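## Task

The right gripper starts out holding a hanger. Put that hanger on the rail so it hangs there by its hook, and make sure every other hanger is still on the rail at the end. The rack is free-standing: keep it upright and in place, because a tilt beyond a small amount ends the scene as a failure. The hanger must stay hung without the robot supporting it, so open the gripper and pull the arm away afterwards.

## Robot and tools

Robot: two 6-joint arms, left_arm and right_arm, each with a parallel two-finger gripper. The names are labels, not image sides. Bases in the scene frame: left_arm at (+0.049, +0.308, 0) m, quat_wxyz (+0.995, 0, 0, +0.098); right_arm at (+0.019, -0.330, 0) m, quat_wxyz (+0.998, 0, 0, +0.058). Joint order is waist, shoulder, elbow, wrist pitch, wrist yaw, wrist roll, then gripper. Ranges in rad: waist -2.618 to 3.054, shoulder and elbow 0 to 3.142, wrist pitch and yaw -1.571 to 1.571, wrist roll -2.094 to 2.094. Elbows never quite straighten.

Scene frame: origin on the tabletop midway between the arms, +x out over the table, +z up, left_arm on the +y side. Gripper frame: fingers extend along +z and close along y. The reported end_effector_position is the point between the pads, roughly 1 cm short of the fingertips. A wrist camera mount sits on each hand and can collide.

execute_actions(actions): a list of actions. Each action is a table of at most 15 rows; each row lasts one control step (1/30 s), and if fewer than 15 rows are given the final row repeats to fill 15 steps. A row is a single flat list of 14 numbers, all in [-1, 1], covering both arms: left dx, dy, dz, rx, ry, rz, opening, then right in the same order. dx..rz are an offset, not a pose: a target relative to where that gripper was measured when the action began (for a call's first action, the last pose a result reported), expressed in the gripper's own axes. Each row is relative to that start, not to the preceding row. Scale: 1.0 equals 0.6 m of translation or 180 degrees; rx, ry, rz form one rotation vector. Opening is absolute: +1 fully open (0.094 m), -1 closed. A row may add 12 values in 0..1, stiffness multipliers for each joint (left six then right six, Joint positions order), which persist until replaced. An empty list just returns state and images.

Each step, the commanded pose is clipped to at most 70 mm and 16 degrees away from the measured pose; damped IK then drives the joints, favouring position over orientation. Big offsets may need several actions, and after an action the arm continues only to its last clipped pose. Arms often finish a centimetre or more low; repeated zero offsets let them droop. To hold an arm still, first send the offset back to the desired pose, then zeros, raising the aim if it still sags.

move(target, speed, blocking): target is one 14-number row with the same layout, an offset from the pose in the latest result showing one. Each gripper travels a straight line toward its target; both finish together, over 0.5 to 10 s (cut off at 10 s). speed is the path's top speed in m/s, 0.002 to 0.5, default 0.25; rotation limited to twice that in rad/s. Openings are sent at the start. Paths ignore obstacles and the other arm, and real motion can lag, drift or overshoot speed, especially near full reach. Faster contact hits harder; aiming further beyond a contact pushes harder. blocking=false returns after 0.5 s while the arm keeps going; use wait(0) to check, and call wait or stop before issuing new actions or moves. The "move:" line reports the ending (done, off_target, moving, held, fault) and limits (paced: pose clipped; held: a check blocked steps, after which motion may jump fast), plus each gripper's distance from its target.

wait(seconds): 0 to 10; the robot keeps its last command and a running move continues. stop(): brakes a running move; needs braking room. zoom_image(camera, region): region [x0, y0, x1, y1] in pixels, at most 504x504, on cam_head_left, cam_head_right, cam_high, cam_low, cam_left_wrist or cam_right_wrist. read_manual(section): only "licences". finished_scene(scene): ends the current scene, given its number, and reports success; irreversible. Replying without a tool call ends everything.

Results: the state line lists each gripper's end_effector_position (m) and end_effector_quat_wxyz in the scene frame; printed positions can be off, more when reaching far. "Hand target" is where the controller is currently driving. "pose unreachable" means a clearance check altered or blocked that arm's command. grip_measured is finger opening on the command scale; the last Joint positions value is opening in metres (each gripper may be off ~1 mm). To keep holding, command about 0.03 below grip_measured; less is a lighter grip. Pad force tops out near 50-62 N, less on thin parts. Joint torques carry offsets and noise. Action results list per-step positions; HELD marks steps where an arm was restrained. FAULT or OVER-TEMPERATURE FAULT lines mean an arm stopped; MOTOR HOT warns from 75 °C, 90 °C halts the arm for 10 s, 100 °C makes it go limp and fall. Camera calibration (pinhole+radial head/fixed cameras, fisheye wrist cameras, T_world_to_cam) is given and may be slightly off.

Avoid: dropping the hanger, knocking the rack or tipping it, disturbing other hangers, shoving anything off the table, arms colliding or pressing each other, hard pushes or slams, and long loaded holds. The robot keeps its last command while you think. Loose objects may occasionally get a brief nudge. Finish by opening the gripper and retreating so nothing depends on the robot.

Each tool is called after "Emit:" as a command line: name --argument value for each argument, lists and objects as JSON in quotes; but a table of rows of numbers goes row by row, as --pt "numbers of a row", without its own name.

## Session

Emit:
execute_actions --actions '[]'

Scene clock: 0.00 s.
left_arm: end_effector_position=(+0.4196, +0.3823, +0.4155) grip_measured=+1.000 end_effector_quat_wxyz=(+0.711, -0.070, +0.696, +0.068) | right_arm: end_effector_position=(+0.2569, +0.0779, +0.3973) grip_measured=-0.847 end_effector_quat_wxyz=(+0.535, -0.208, +0.806, +0.145)
Joint positions: left_arm=[-0.002  1.038  1.055  0.004  0.    -0.006  0.094] | right_arm=[ 1.169  1.717  1.979 -0.787  0.697  0.369  0.007]
Joint velocities: left_arm=[ 0.002  0.022 -0.007  0.066  0.007  0.007  0.   ] | right_arm=[-0.007  0.012 -0.012  0.007  0.022 -0.037 -0.001]
Joint torques (N m, as the arm reports them, + toward a larger angle): no reading
Hand target (left_arm): +0.416, +0.382, +0.427; +0.721, -0.069, +0.686, +0.068
Hand target (right_arm): +0.257, +0.075, +0.406; +0.542, -0.199, +0.802, +0.151
Joint stiffness scale: left_arm=[1. 1. 1. 1. 1. 1.] | right_arm=[1. 1. 1. 1. 1. 1.]
camera_calibration (this result's frames):
cam_left_wrist: T_world_to_cam=[[0.251875, -0.967686, 0.012, 0.262564], [-0.672958, -0.184045, -0.716418, 0.654139], [0.695476, 0.172372, -0.697568, 0.0536091], [0, 0, 0, 1]] pos_world=[0.336791, 0.36523, 0.502882]
cam_right_wrist: T_world_to_cam=[[0.516687, -0.815116, 0.261955, -0.188595], [-0.505828, -0.537474, -0.67473, 0.479392], [0.690777, 0.21612, -0.690014, 0.187716], [0, 0, 0, 1]] pos_world=[0.210264, 0.0633648, 0.50239]

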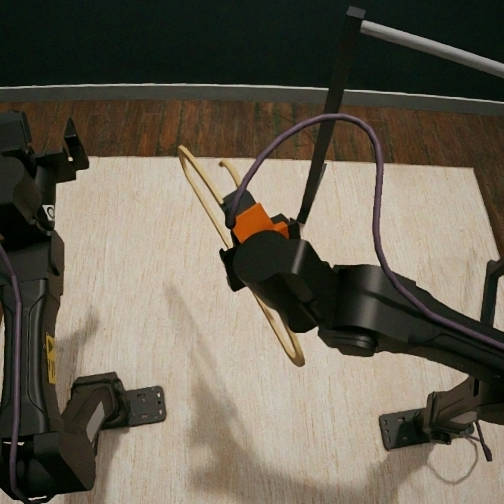

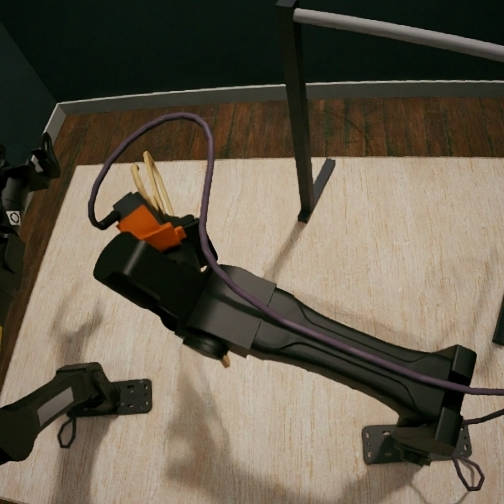

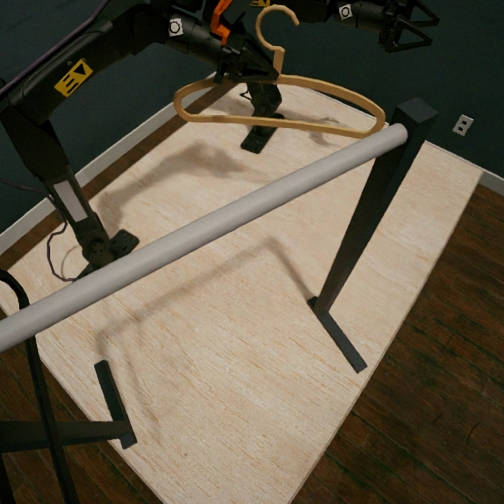

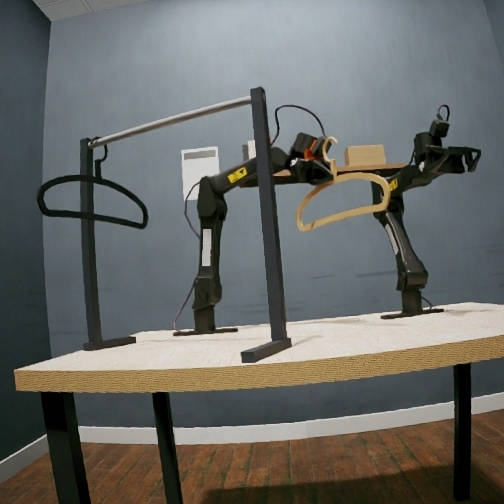

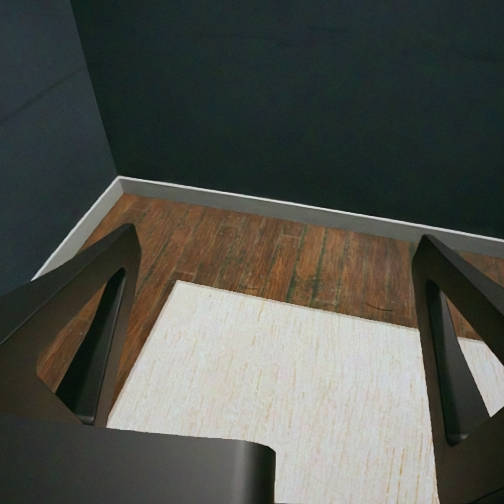

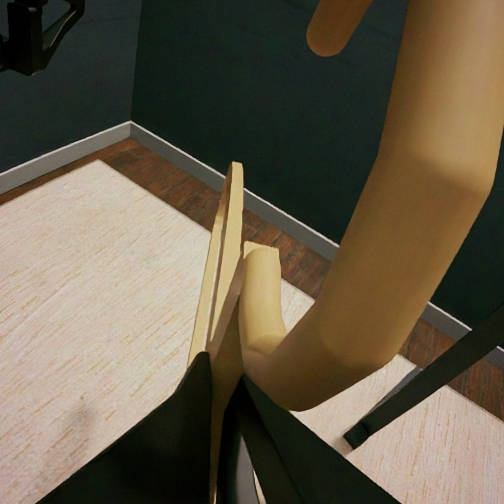

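Emit:
move --target '[0,0,0,0,0,0,1,-0.033,-0.495,-0.165,0.193,-0.002,0.081,-1]' --speed 0.15

Scene clock: 16.63 s.
left_arm: end_effector_position=(+0.4196, +0.3823, +0.4155) grip_measured=+1.000 end_effector_quat_wxyz=(+0.711, -0.070, +0.696, +0.068) | right_arm: end_effector_position=(+0.3345, -0.2140, +0.4326) grip_measured=-0.859 end_effector_quat_wxyz=(+0.535, +0.053, +0.842, -0.042)
Joint positions: left_arm=[-0.002  1.038  1.055  0.004  0.    -0.006  0.094] | right_arm=[ 0.607  1.37   1.881 -1.137  0.76   0.448  0.007]
Joint velocities: left_arm=[ 0.017 -0.002 -0.012  0.007  0.022 -0.022  0.   ] | right_arm=[ 0.002 -0.002 -0.002  0.022 -0.037  0.007 -0.001]
Joint torques (N m, as the arm reports them, + toward a larger angle): left_arm=[ 0.05 -2.49  8.44  1.75 -0.01 -0.01] | right_arm=[-0.8  -6.02  9.3   1.6   0.3  -0.07]
Hand target (left_arm): +0.420, +0.382, +0.415; +0.711, -0.070, +0.696, +0.068
Hand target (right_arm): +0.328, -0.225, +0.451; +0.552, +0.066, +0.830, -0.032
Off the commanded pose (left_arm): 0.000 m, 0 deg.
Off the commanded pose (right_arm): 0.020 m, 3 deg.
Joint stiffness scale: left_arm=[1. 1. 1. 1. 1. 1.] | right_arm=[1. 1. 1. 1. 1. 1.]
move: off_target (right_arm)
camera_calibration (this result's frames):
cam_left_wrist: T_world_to_cam=[[0.251875, -0.967686, 0.012, 0.262564], [-0.672958, -0.184045, -0.716418, 0.654139], [0.695476, 0.172372, -0.697568, 0.0536091], [0, 0, 0, 1]] pos_world=[0.336791, 0.36523, 0.502882]
cam_right_wrist: T_world_to_cam=[[-0.0664069, -0.95671, 0.283364, -0.320403], [-0.758203, -0.136228, -0.637628, 0.539731], [0.648628, -0.257191, -0.716335, 0.14572], [0, 0, 0, 1]] pos_world=[0.293431, -0.195528, 0.539323]

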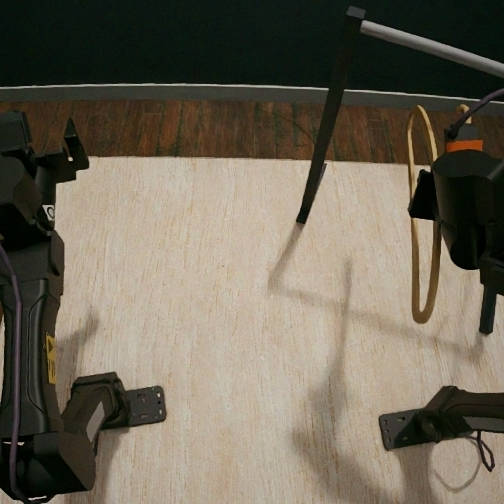

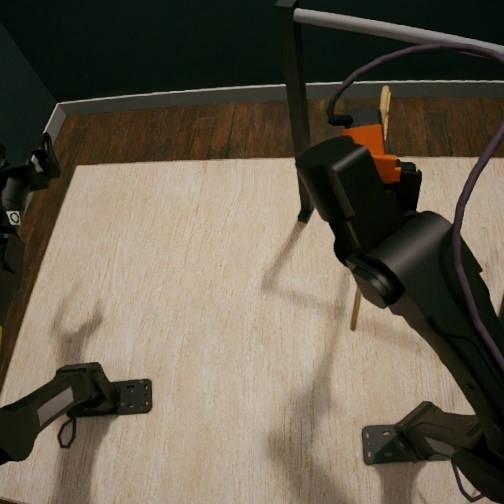

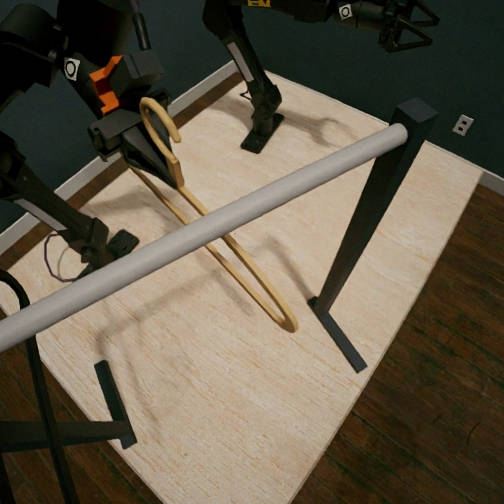

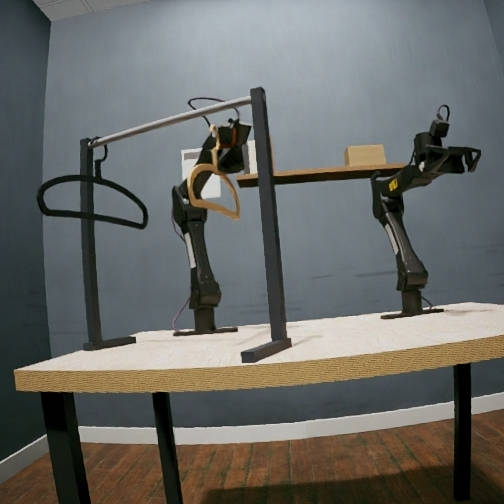

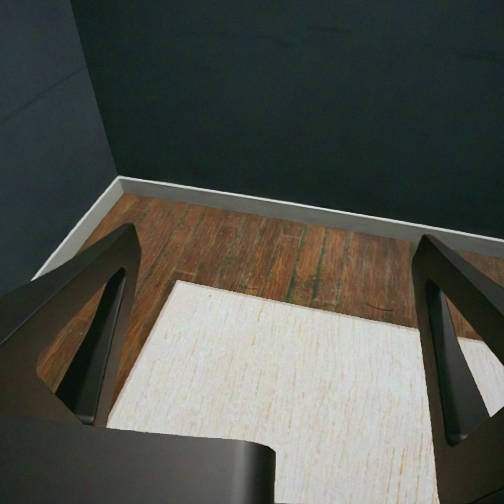

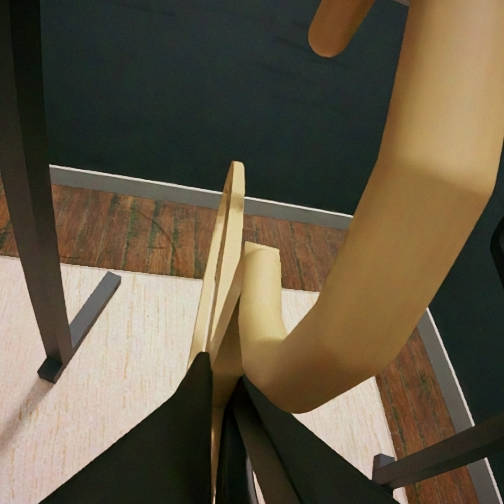

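Emit:
move --target '[0,0,0,0,0,0,1,-0.142,0.006,0.127,0,-0.025,0,-1]' --speed 0.07

Emit:
zoom_image --camera "cam_low" --region '[140,50,300,210]'

Emit:
zoom_image --camera "cam_high" --region '[60,40,320,300]'

Scene clock: 28.57 s.
left_arm: end_effector_position=(+0.4196, +0.3823, +0.4155) grip_measured=+1.000 end_effector_quat_wxyz=(+0.711, -0.070, +0.696, +0.068) | right_arm: end_effector_position=(+0.4370, -0.2224, +0.4637) grip_measured=-0.859 end_effector_quat_wxyz=(+0.551, +0.044, +0.832, -0.048)
Joint positions: left_arm=[-0.002  1.038  1.055  0.004  0.    -0.006  0.094] | right_arm=[ 0.353  1.691  2.269 -1.051  0.555  0.229  0.007]
Joint velocities: left_arm=[-0.012  0.012 -0.007  0.037  0.007  0.007  0.   ] | right_arm=[ 0.002 -0.007 -0.002  0.037 -0.022 -0.022 -0.   ]
Joint torques (N m, as the arm reports them, + toward a larger angle): left_arm=[ 0.06 -2.49  8.43  1.76 -0.01  0.  ] | right_arm=[-0.85 -6.17  8.6   2.02  0.19 -0.1 ]
Hand target (left_arm): +0.420, +0.382, +0.415; +0.711, -0.070, +0.696, +0.068
Hand target (right_arm): +0.439, -0.226, +0.477; +0.568, +0.051, +0.820, -0.043
Off the commanded pose (left_arm): 0.000 m, 0 deg.
Off the commanded pose (right_arm): 0.014 m, 2 deg.
Joint stiffness scale: left_arm=[1. 1. 1. 1. 1. 1.] | right_arm=[1. 1. 1. 1. 1. 1.]
move: off_target (right_arm)
camera_calibration (this result's frames):
cam_left_wrist: T_world_to_cam=[[0.251875, -0.967686, 0.012, 0.262564], [-0.672958, -0.184045, -0.716418, 0.654139], [0.695476, 0.172372, -0.697568, 0.0536091], [0, 0, 0, 1]] pos_world=[0.336791, 0.36523, 0.502882]
cam_right_wrist: T_world_to_cam=[[-0.0678026, -0.950461, 0.303358, -0.337757], [-0.731979, -0.159221, -0.662462, 0.63111], [0.677946, -0.266968, -0.684922, 0.069803], [0, 0, 0, 1]] pos_world=[0.391736, -0.201904, 0.568358]

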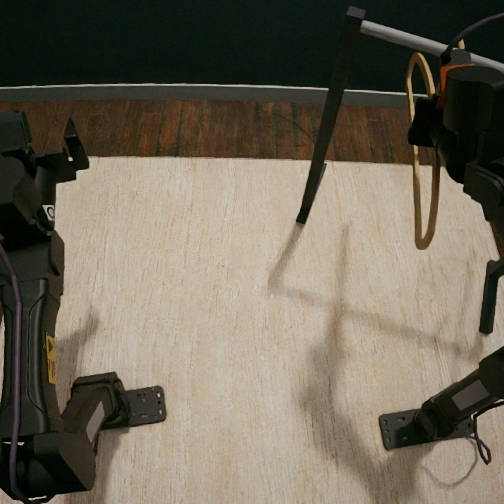

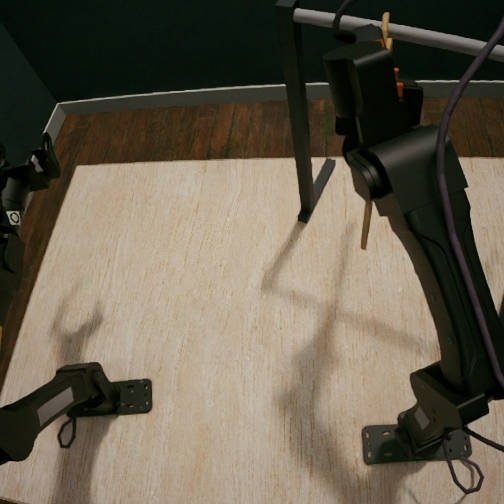

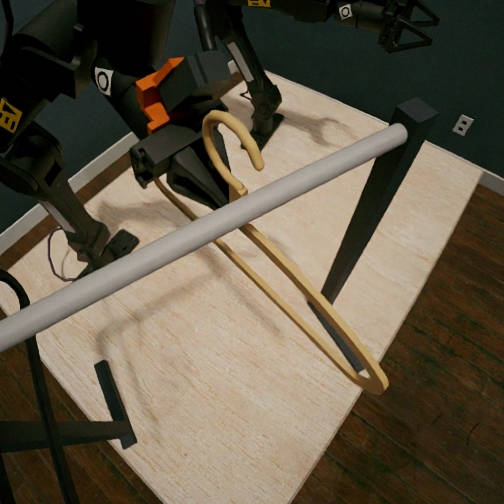

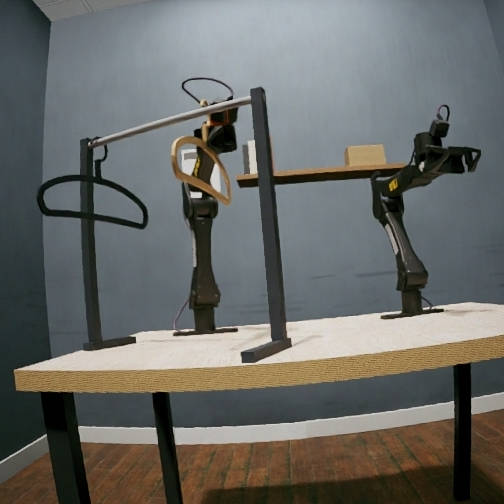

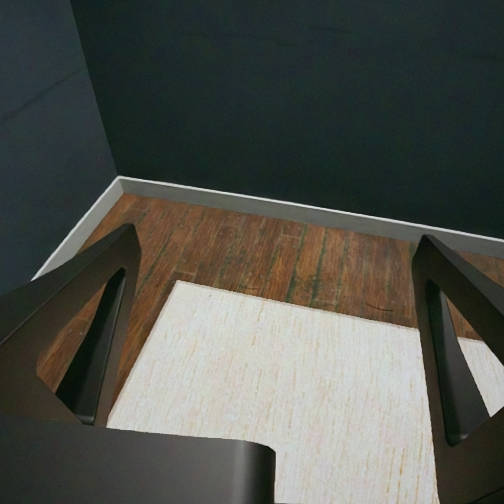

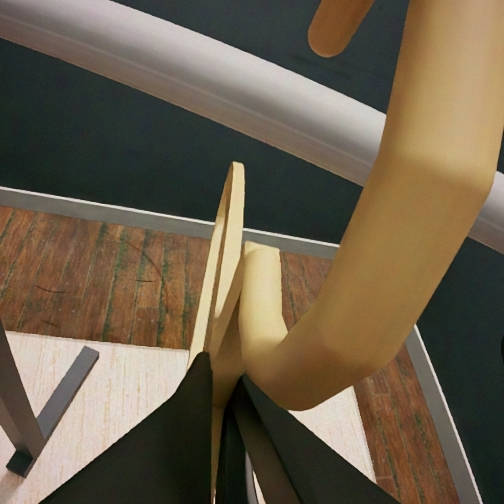

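Region (140, 50, 300, 210) of cam_low's 504x504 image, scaled by 3.150, with more detail than that image has.

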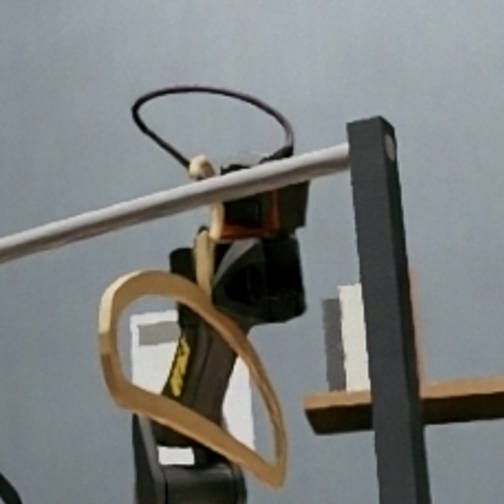

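Region (60, 40, 320, 300) of cam_high's 504x504 image, scaled by 1.938, with more detail than that image has.

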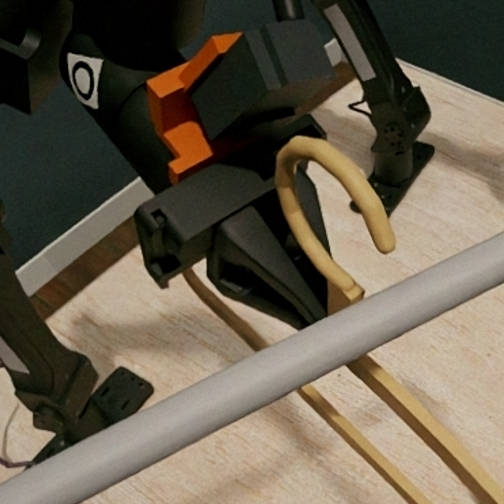

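Emit:
move --target '[0,0,0,0,0,0,1,-0.05,0,0.113,0,0,0,-1]' --speed 0.04

Emit:
zoom_image --camera "cam_low" --region '[140,50,300,210]'

Emit:
zoom_image --camera "cam_high" --region '[120,40,380,300]'

Scene clock: 36.43 s.
left_arm: end_effector_position=(+0.4196, +0.3823, +0.4155) grip_measured=+1.000 end_effector_quat_wxyz=(+0.711, -0.070, +0.696, +0.068) | right_arm: end_effector_position=(+0.5016, -0.2289, +0.4579) grip_measured=-0.859 end_effector_quat_wxyz=(+0.541, +0.037, +0.839, -0.048)
Joint positions: left_arm=[-0.002  1.038  1.055  0.004  0.    -0.006  0.094] | right_arm=[ 0.245  2.055  2.804 -1.221  0.447  0.174  0.007]
Joint velocities: left_arm=[-0.002 -0.012 -0.012  0.022  0.037  0.007  0.   ] | right_arm=[-0.012  0.09   0.222 -0.066 -0.022  0.022  0.001]
Joint torques (N m, as the arm reports them, + toward a larger angle): left_arm=[ 0.01 -2.48  8.41  1.76 -0.01  0.  ] | right_arm=[-1.4  -7.7   7.18  2.24  0.1  -0.13]
Hand target (left_arm): +0.420, +0.382, +0.415; +0.711, -0.070, +0.696, +0.068
Hand target (right_arm): +0.510, -0.233, +0.464; +0.554, +0.043, +0.830, -0.047
Off the commanded pose (left_arm): 0.000 m, 0 deg.
Off the commanded pose (right_arm): 0.012 m, 2 deg.
Joint stiffness scale: left_arm=[1. 1. 1. 1. 1. 1.] | right_arm=[1. 1. 1. 1. 1. 1.]
move: off_target (right_arm)
camera_calibration (this result's frames):
cam_left_wrist: T_world_to_cam=[[0.251875, -0.967686, 0.012, 0.262564], [-0.672958, -0.184045, -0.716418, 0.654139], [0.695476, 0.172372, -0.697568, 0.0536091], [0, 0, 0, 1]] pos_world=[0.336791, 0.36523, 0.502882]
cam_right_wrist: T_world_to_cam=[[-0.0497415, -0.949547, 0.309656, -0.349484], [-0.747185, -0.170356, -0.642412, 0.669449], [0.662752, -0.263325, -0.701013, 0.0360831], [0, 0, 0, 1]] pos_world=[0.458904, -0.208306, 0.563577]

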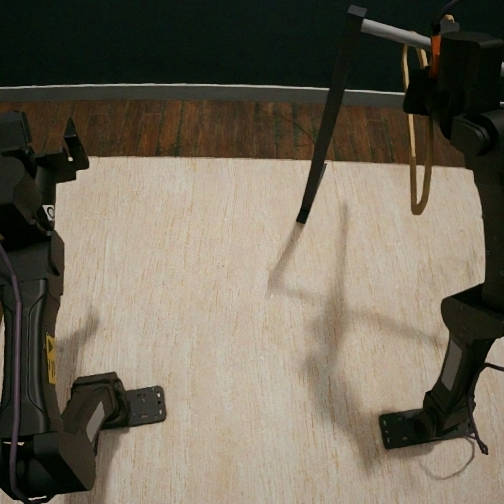

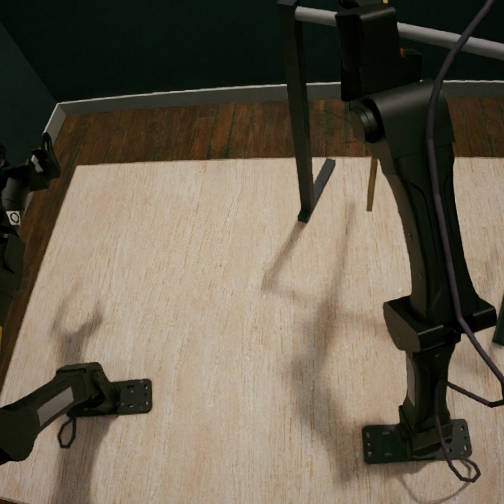

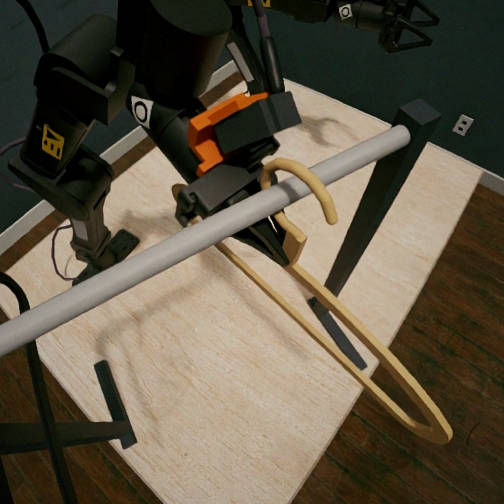

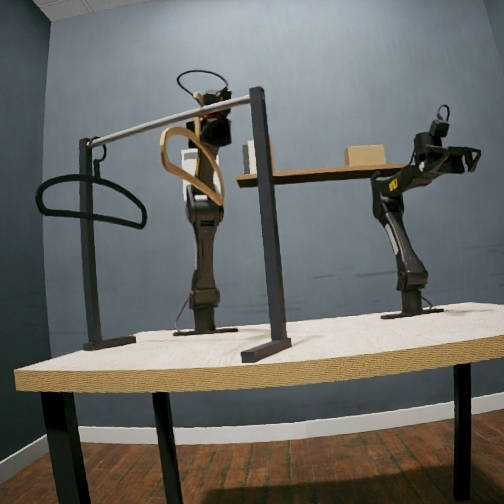

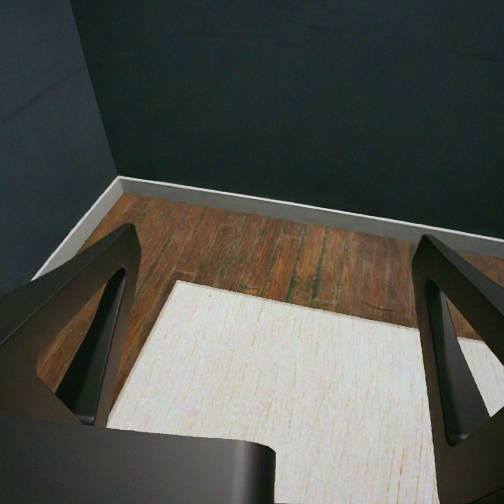

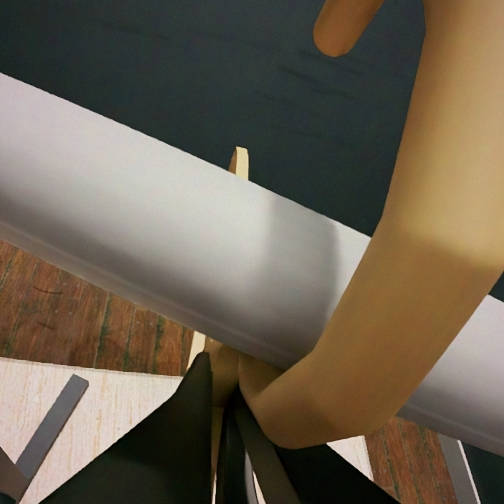

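Region (140, 50, 300, 210) of cam_low's 504x504 image, scaled by 3.150, with more detail than that image has.

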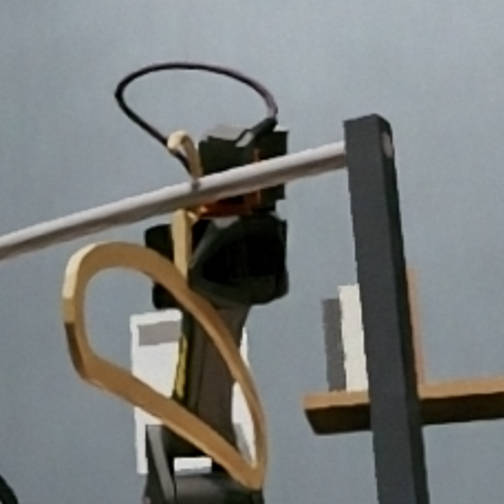

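Region (120, 40, 380, 300) of cam_high's 504x504 image, scaled by 1.938, with more detail than that image has.

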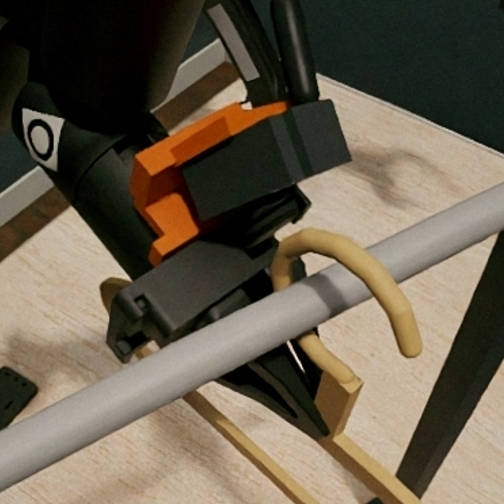

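Hook is over the rail. Lower ~3.5 cm, release.

Emit:
move --target '[0,0,0,0,0,0,1,0.05,0,0.015,0,0,0,-1]' --speed 0.03

Emit:
move --target '[0,0,0,0,0,0,1,0,0,0,0,0,0,-0.3]' --speed 0.03

Emit:
move --target '[0,0,0,0,0,0,1,0.06,0,-0.2,0,0,0,-0.3]' --speed 0.06

Scene clock: 42.27 s.
left_arm: end_effector_position=(+0.4196, +0.3823, +0.4155) grip_measured=+1.000 end_effector_quat_wxyz=(+0.711, -0.070, +0.696, +0.068) | right_arm: end_effector_position=(+0.4998, -0.2256, +0.4407) grip_measured=-0.859 end_effector_quat_wxyz=(+0.558, +0.037, +0.829, -0.035)
Joint positions: left_arm=[-0.002  1.038  1.055  0.004  0.    -0.006  0.094] | right_arm=[ 0.249  1.807  2.262 -0.883  0.436  0.171  0.007]
Joint velocities: left_arm=[ 0.017 -0.017  0.002  0.022 -0.095  0.022  0.   ] | right_arm=[-0.007 -0.002  0.002  0.007  0.037 -0.066  0.002]
Joint torques (N m, as the arm reports them, + toward a larger angle): left_arm=[ 0.05 -2.48  8.42  1.76 -0.01  0.01] | right_arm=[-0.26 -8.42  4.6   1.55  0.2   0.01]
Hand target (left_arm): +0.420, +0.382, +0.415; +0.711, -0.070, +0.696, +0.068
Hand target (right_arm): +0.498, -0.230, +0.428; +0.541, +0.037, +0.839, -0.048
Off the commanded pose (left_arm): 0.000 m, 0 deg.
Off the commanded pose (right_arm): 0.015 m, 3 deg.
Joint stiffness scale: left_arm=[1. 1. 1. 1. 1. 1.] | right_arm=[1. 1. 1. 1. 1. 1.]
move: off_target (right_arm)
camera_calibration (this result's frames):
cam_left_wrist: T_world_to_cam=[[0.251875, -0.967686, 0.012, 0.262564], [-0.672958, -0.184045, -0.716418, 0.654139], [0.695476, 0.172372, -0.697568, 0.0536091], [0, 0, 0, 1]] pos_world=[0.336791, 0.36523, 0.502882]
cam_right_wrist: T_world_to_cam=[[-0.0475187, -0.955611, 0.290773, -0.335273], [-0.71847, -0.169535, -0.67458, 0.657614], [0.693933, -0.240967, -0.678522, 0.00571694], [0, 0, 0, 1]] pos_world=[0.452577, -0.207524, 0.544981]

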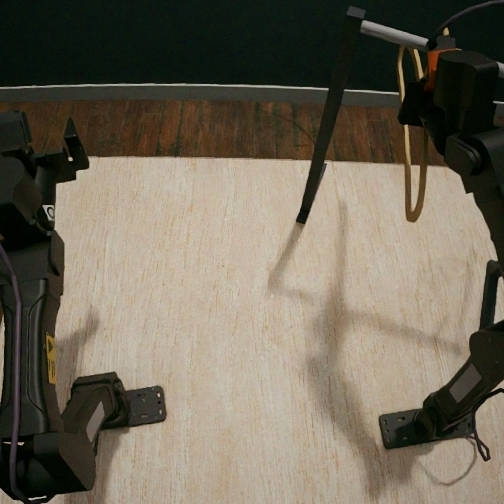

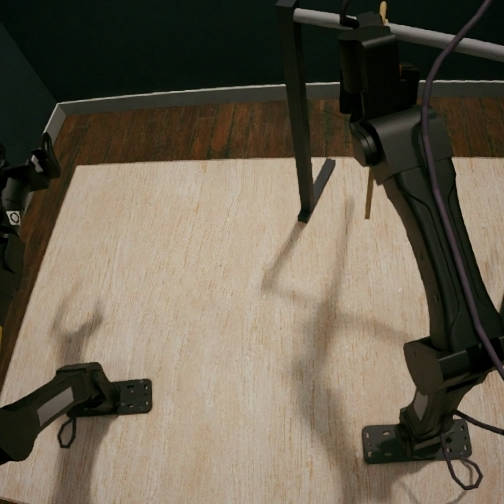

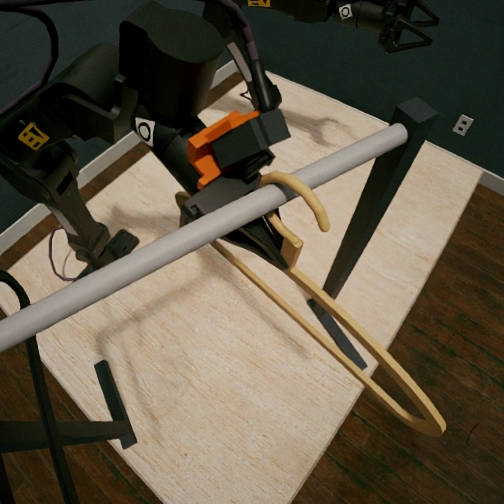

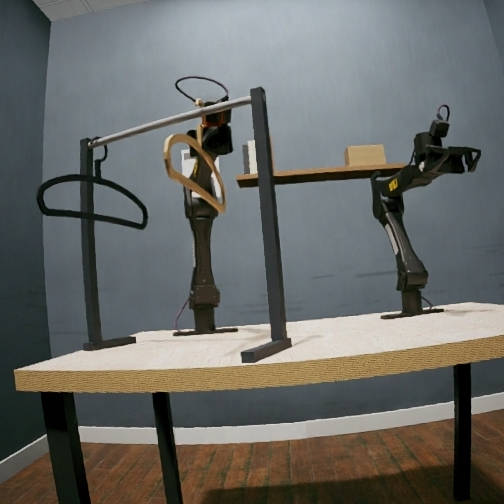

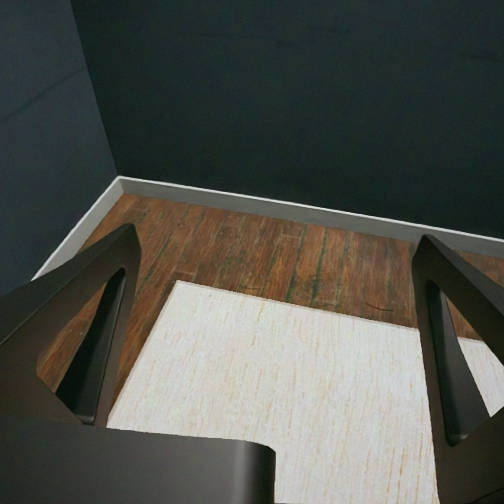

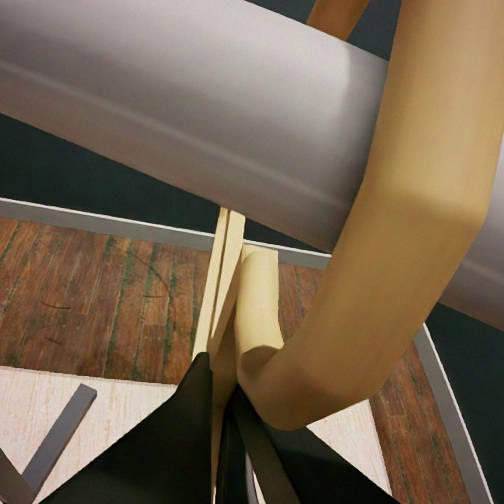

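Scene clock: 42.77 s.
left_arm: end_effector_position=(+0.4196, +0.3823, +0.4155) grip_measured=+1.000 end_effector_quat_wxyz=(+0.711, -0.070, +0.696, +0.068) | right_arm: end_effector_position=(+0.5000, -0.2254, +0.4404) grip_measured=-0.302 end_effector_quat_wxyz=(+0.557, +0.036, +0.829, -0.035)
Joint positions: left_arm=[-0.002  1.038  1.055  0.004  0.    -0.006  0.094] | right_arm=[ 0.249  1.808  2.262 -0.882  0.436  0.171  0.033]
Joint velocities: left_arm=[-0.002 -0.002 -0.012 -0.051  0.007  0.022  0.   ] | right_arm=[ 0.002  0.002 -0.007 -0.081  0.037 -0.066  0.   ]
Joint torques (N m, as the arm reports them, + toward a larger angle): left_arm=[ 0.07 -2.48  8.4   1.76 -0.01 -0.01] | right_arm=[ 0.04 -8.32  6.68  1.83  0.1  -0.02]
Hand target (left_arm): +0.420, +0.382, +0.415; +0.711, -0.070, +0.696, +0.068
Hand target (right_arm): +0.500, -0.226, +0.441; +0.558, +0.037, +0.829, -0.035
Off the commanded pose (left_arm): 0.000 m, 0 deg.
Off the commanded pose (right_arm): 0.000 m, 0 deg.
Joint stiffness scale: left_arm=[1. 1. 1. 1. 1. 1.] | right_arm=[1. 1. 1. 1. 1. 1.]
move: done
camera_calibration (this result's frames):
cam_left_wrist: T_world_to_cam=[[0.251875, -0.967686, 0.012, 0.262564], [-0.672958, -0.184045, -0.716418, 0.654139], [0.695476, 0.172372, -0.697568, 0.0536091], [0, 0, 0, 1]] pos_world=[0.336791, 0.36523, 0.502882]
cam_right_wrist: T_world_to_cam=[[-0.0467187, -0.95569, 0.290643, -0.335309], [-0.718669, -0.169926, -0.67427, 0.657519], [0.693781, -0.240377, -0.678886, 0.00575326], [0, 0, 0, 1]] pos_world=[0.452881, -0.207339, 0.544706]

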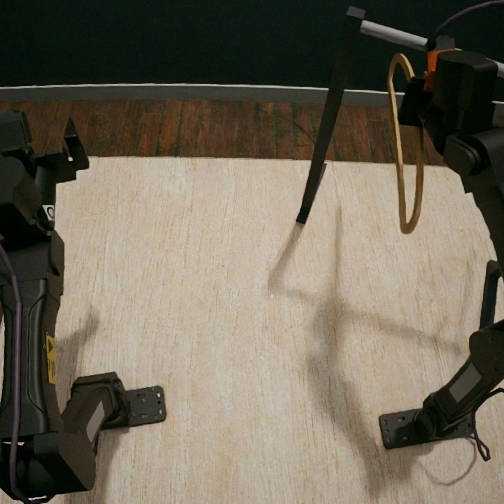

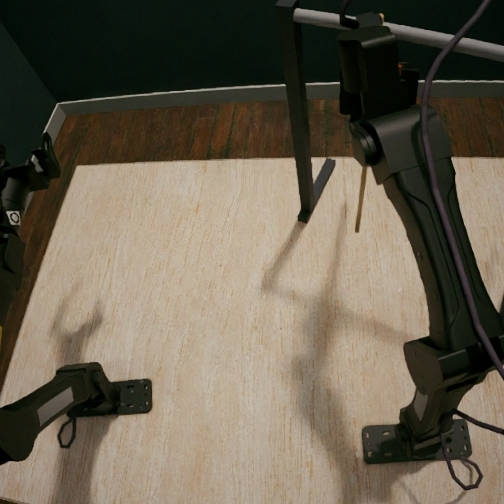

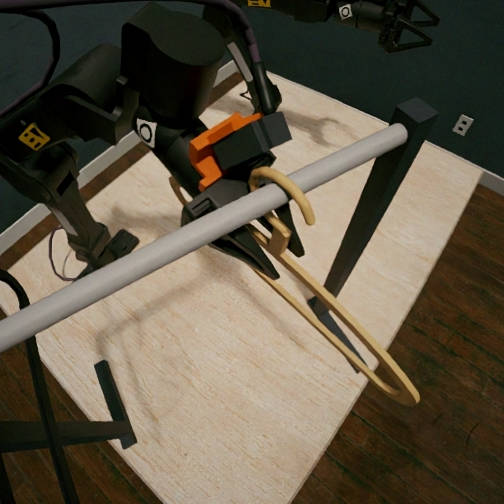

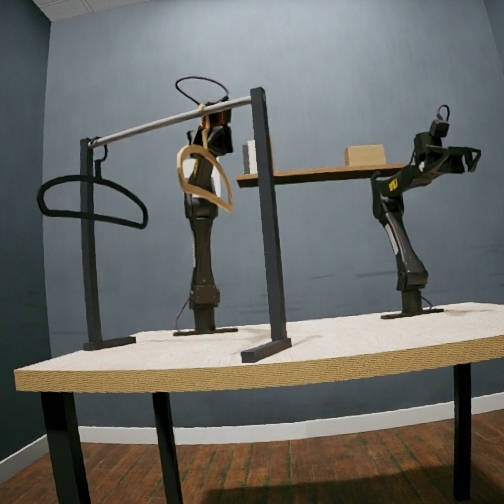

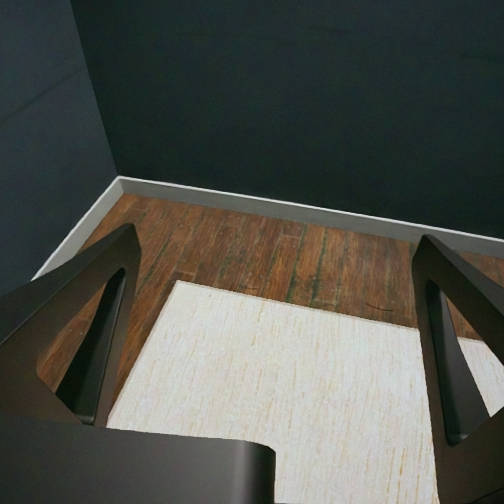

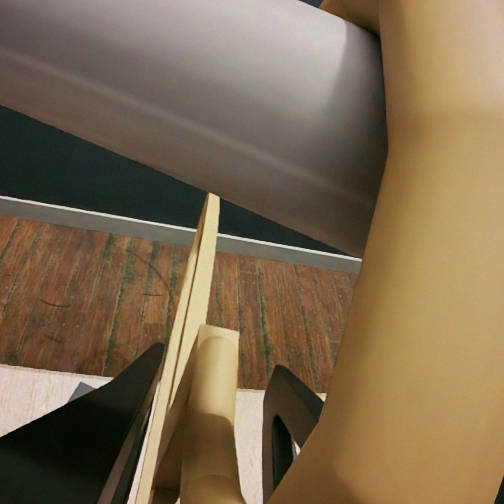

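Scene clock: 45.27 s.
left_arm: end_effector_position=(+0.4196, +0.3823, +0.4155) grip_measured=+1.000 end_effector_quat_wxyz=(+0.711, -0.070, +0.696, +0.068) | right_arm: end_effector_position=(+0.3837, -0.2062, +0.4492) grip_measured=-0.302 end_effector_quat_wxyz=(+0.555, +0.030, +0.831, -0.036)
Joint positions: left_arm=[-0.002  1.038  1.055  0.004  0.    -0.006  0.094] | right_arm=[ 0.49   1.482  1.979 -0.995  0.645  0.288  0.033]
Joint velocities: left_arm=[ 0.017  0.012 -0.002 -0.066 -0.037 -0.095  0.   ] | right_arm=[ 0.022 -0.002 -0.007 -0.022  0.037 -0.007 -0.   ]
Joint torques (N m, as the arm reports them, + toward a larger angle): left_arm=[ 0.03 -2.49  8.42  1.76 -0.01  0.  ] | right_arm=[ 0.77 -6.75  5.71  1.61  0.29  0.11]
Hand target (left_arm): +0.420, +0.382, +0.415; +0.711, -0.070, +0.696, +0.068
Hand target (right_arm): +0.376, -0.210, +0.452; +0.557, +0.036, +0.829, -0.036
Off the commanded pose (left_arm): 0.000 m, 0 deg.
Off the commanded pose (right_arm): 0.011 m, 1 deg.
Joint stiffness scale: left_arm=[1. 1. 1. 1. 1. 1.] | right_arm=[1. 1. 1. 1. 1. 1.]
move: off_target (right_arm)
camera_calibration (this result's frames):
cam_left_wrist: T_world_to_cam=[[0.251875, -0.967686, 0.012, 0.262564], [-0.672958, -0.184045, -0.716418, 0.654139], [0.695476, 0.172372, -0.697568, 0.0536091], [0, 0, 0, 1]] pos_world=[0.336791, 0.36523, 0.502882]
cam_right_wrist: T_world_to_cam=[[-0.0359141, -0.953741, 0.298475, -0.332253], [-0.722072, -0.181713, -0.667527, 0.578916], [0.690885, -0.239494, -0.682144, 0.0998053], [0, 0, 0, 1]] pos_world=[0.337133, -0.187784, 0.553693]

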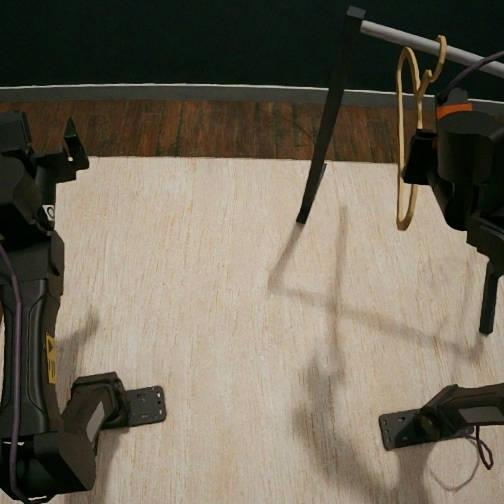

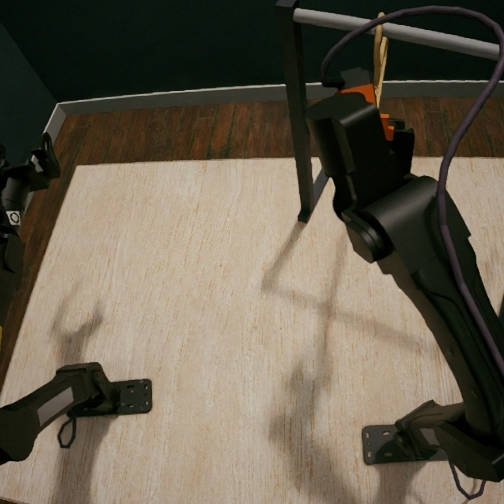

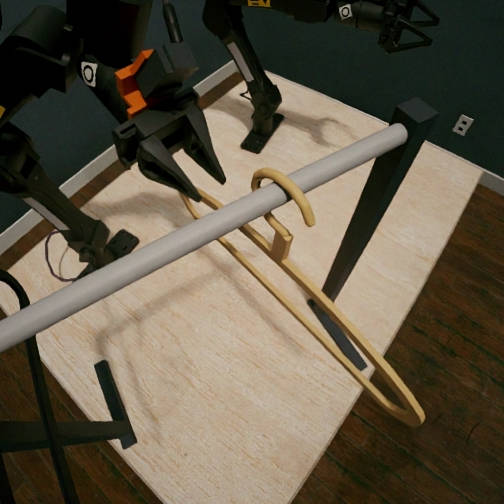

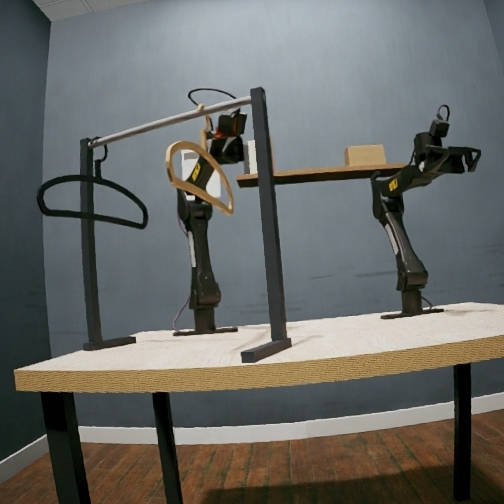

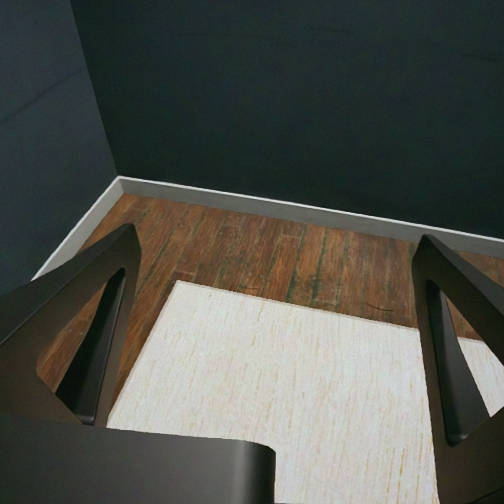

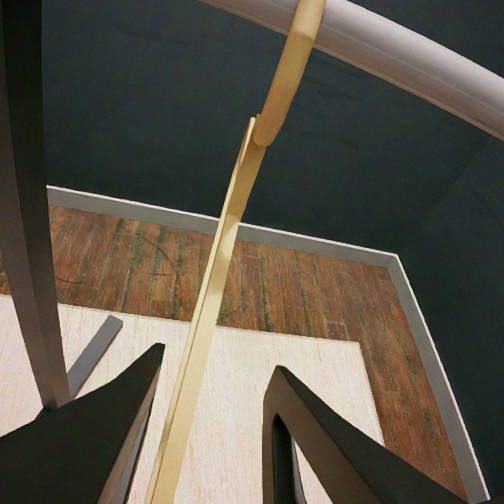

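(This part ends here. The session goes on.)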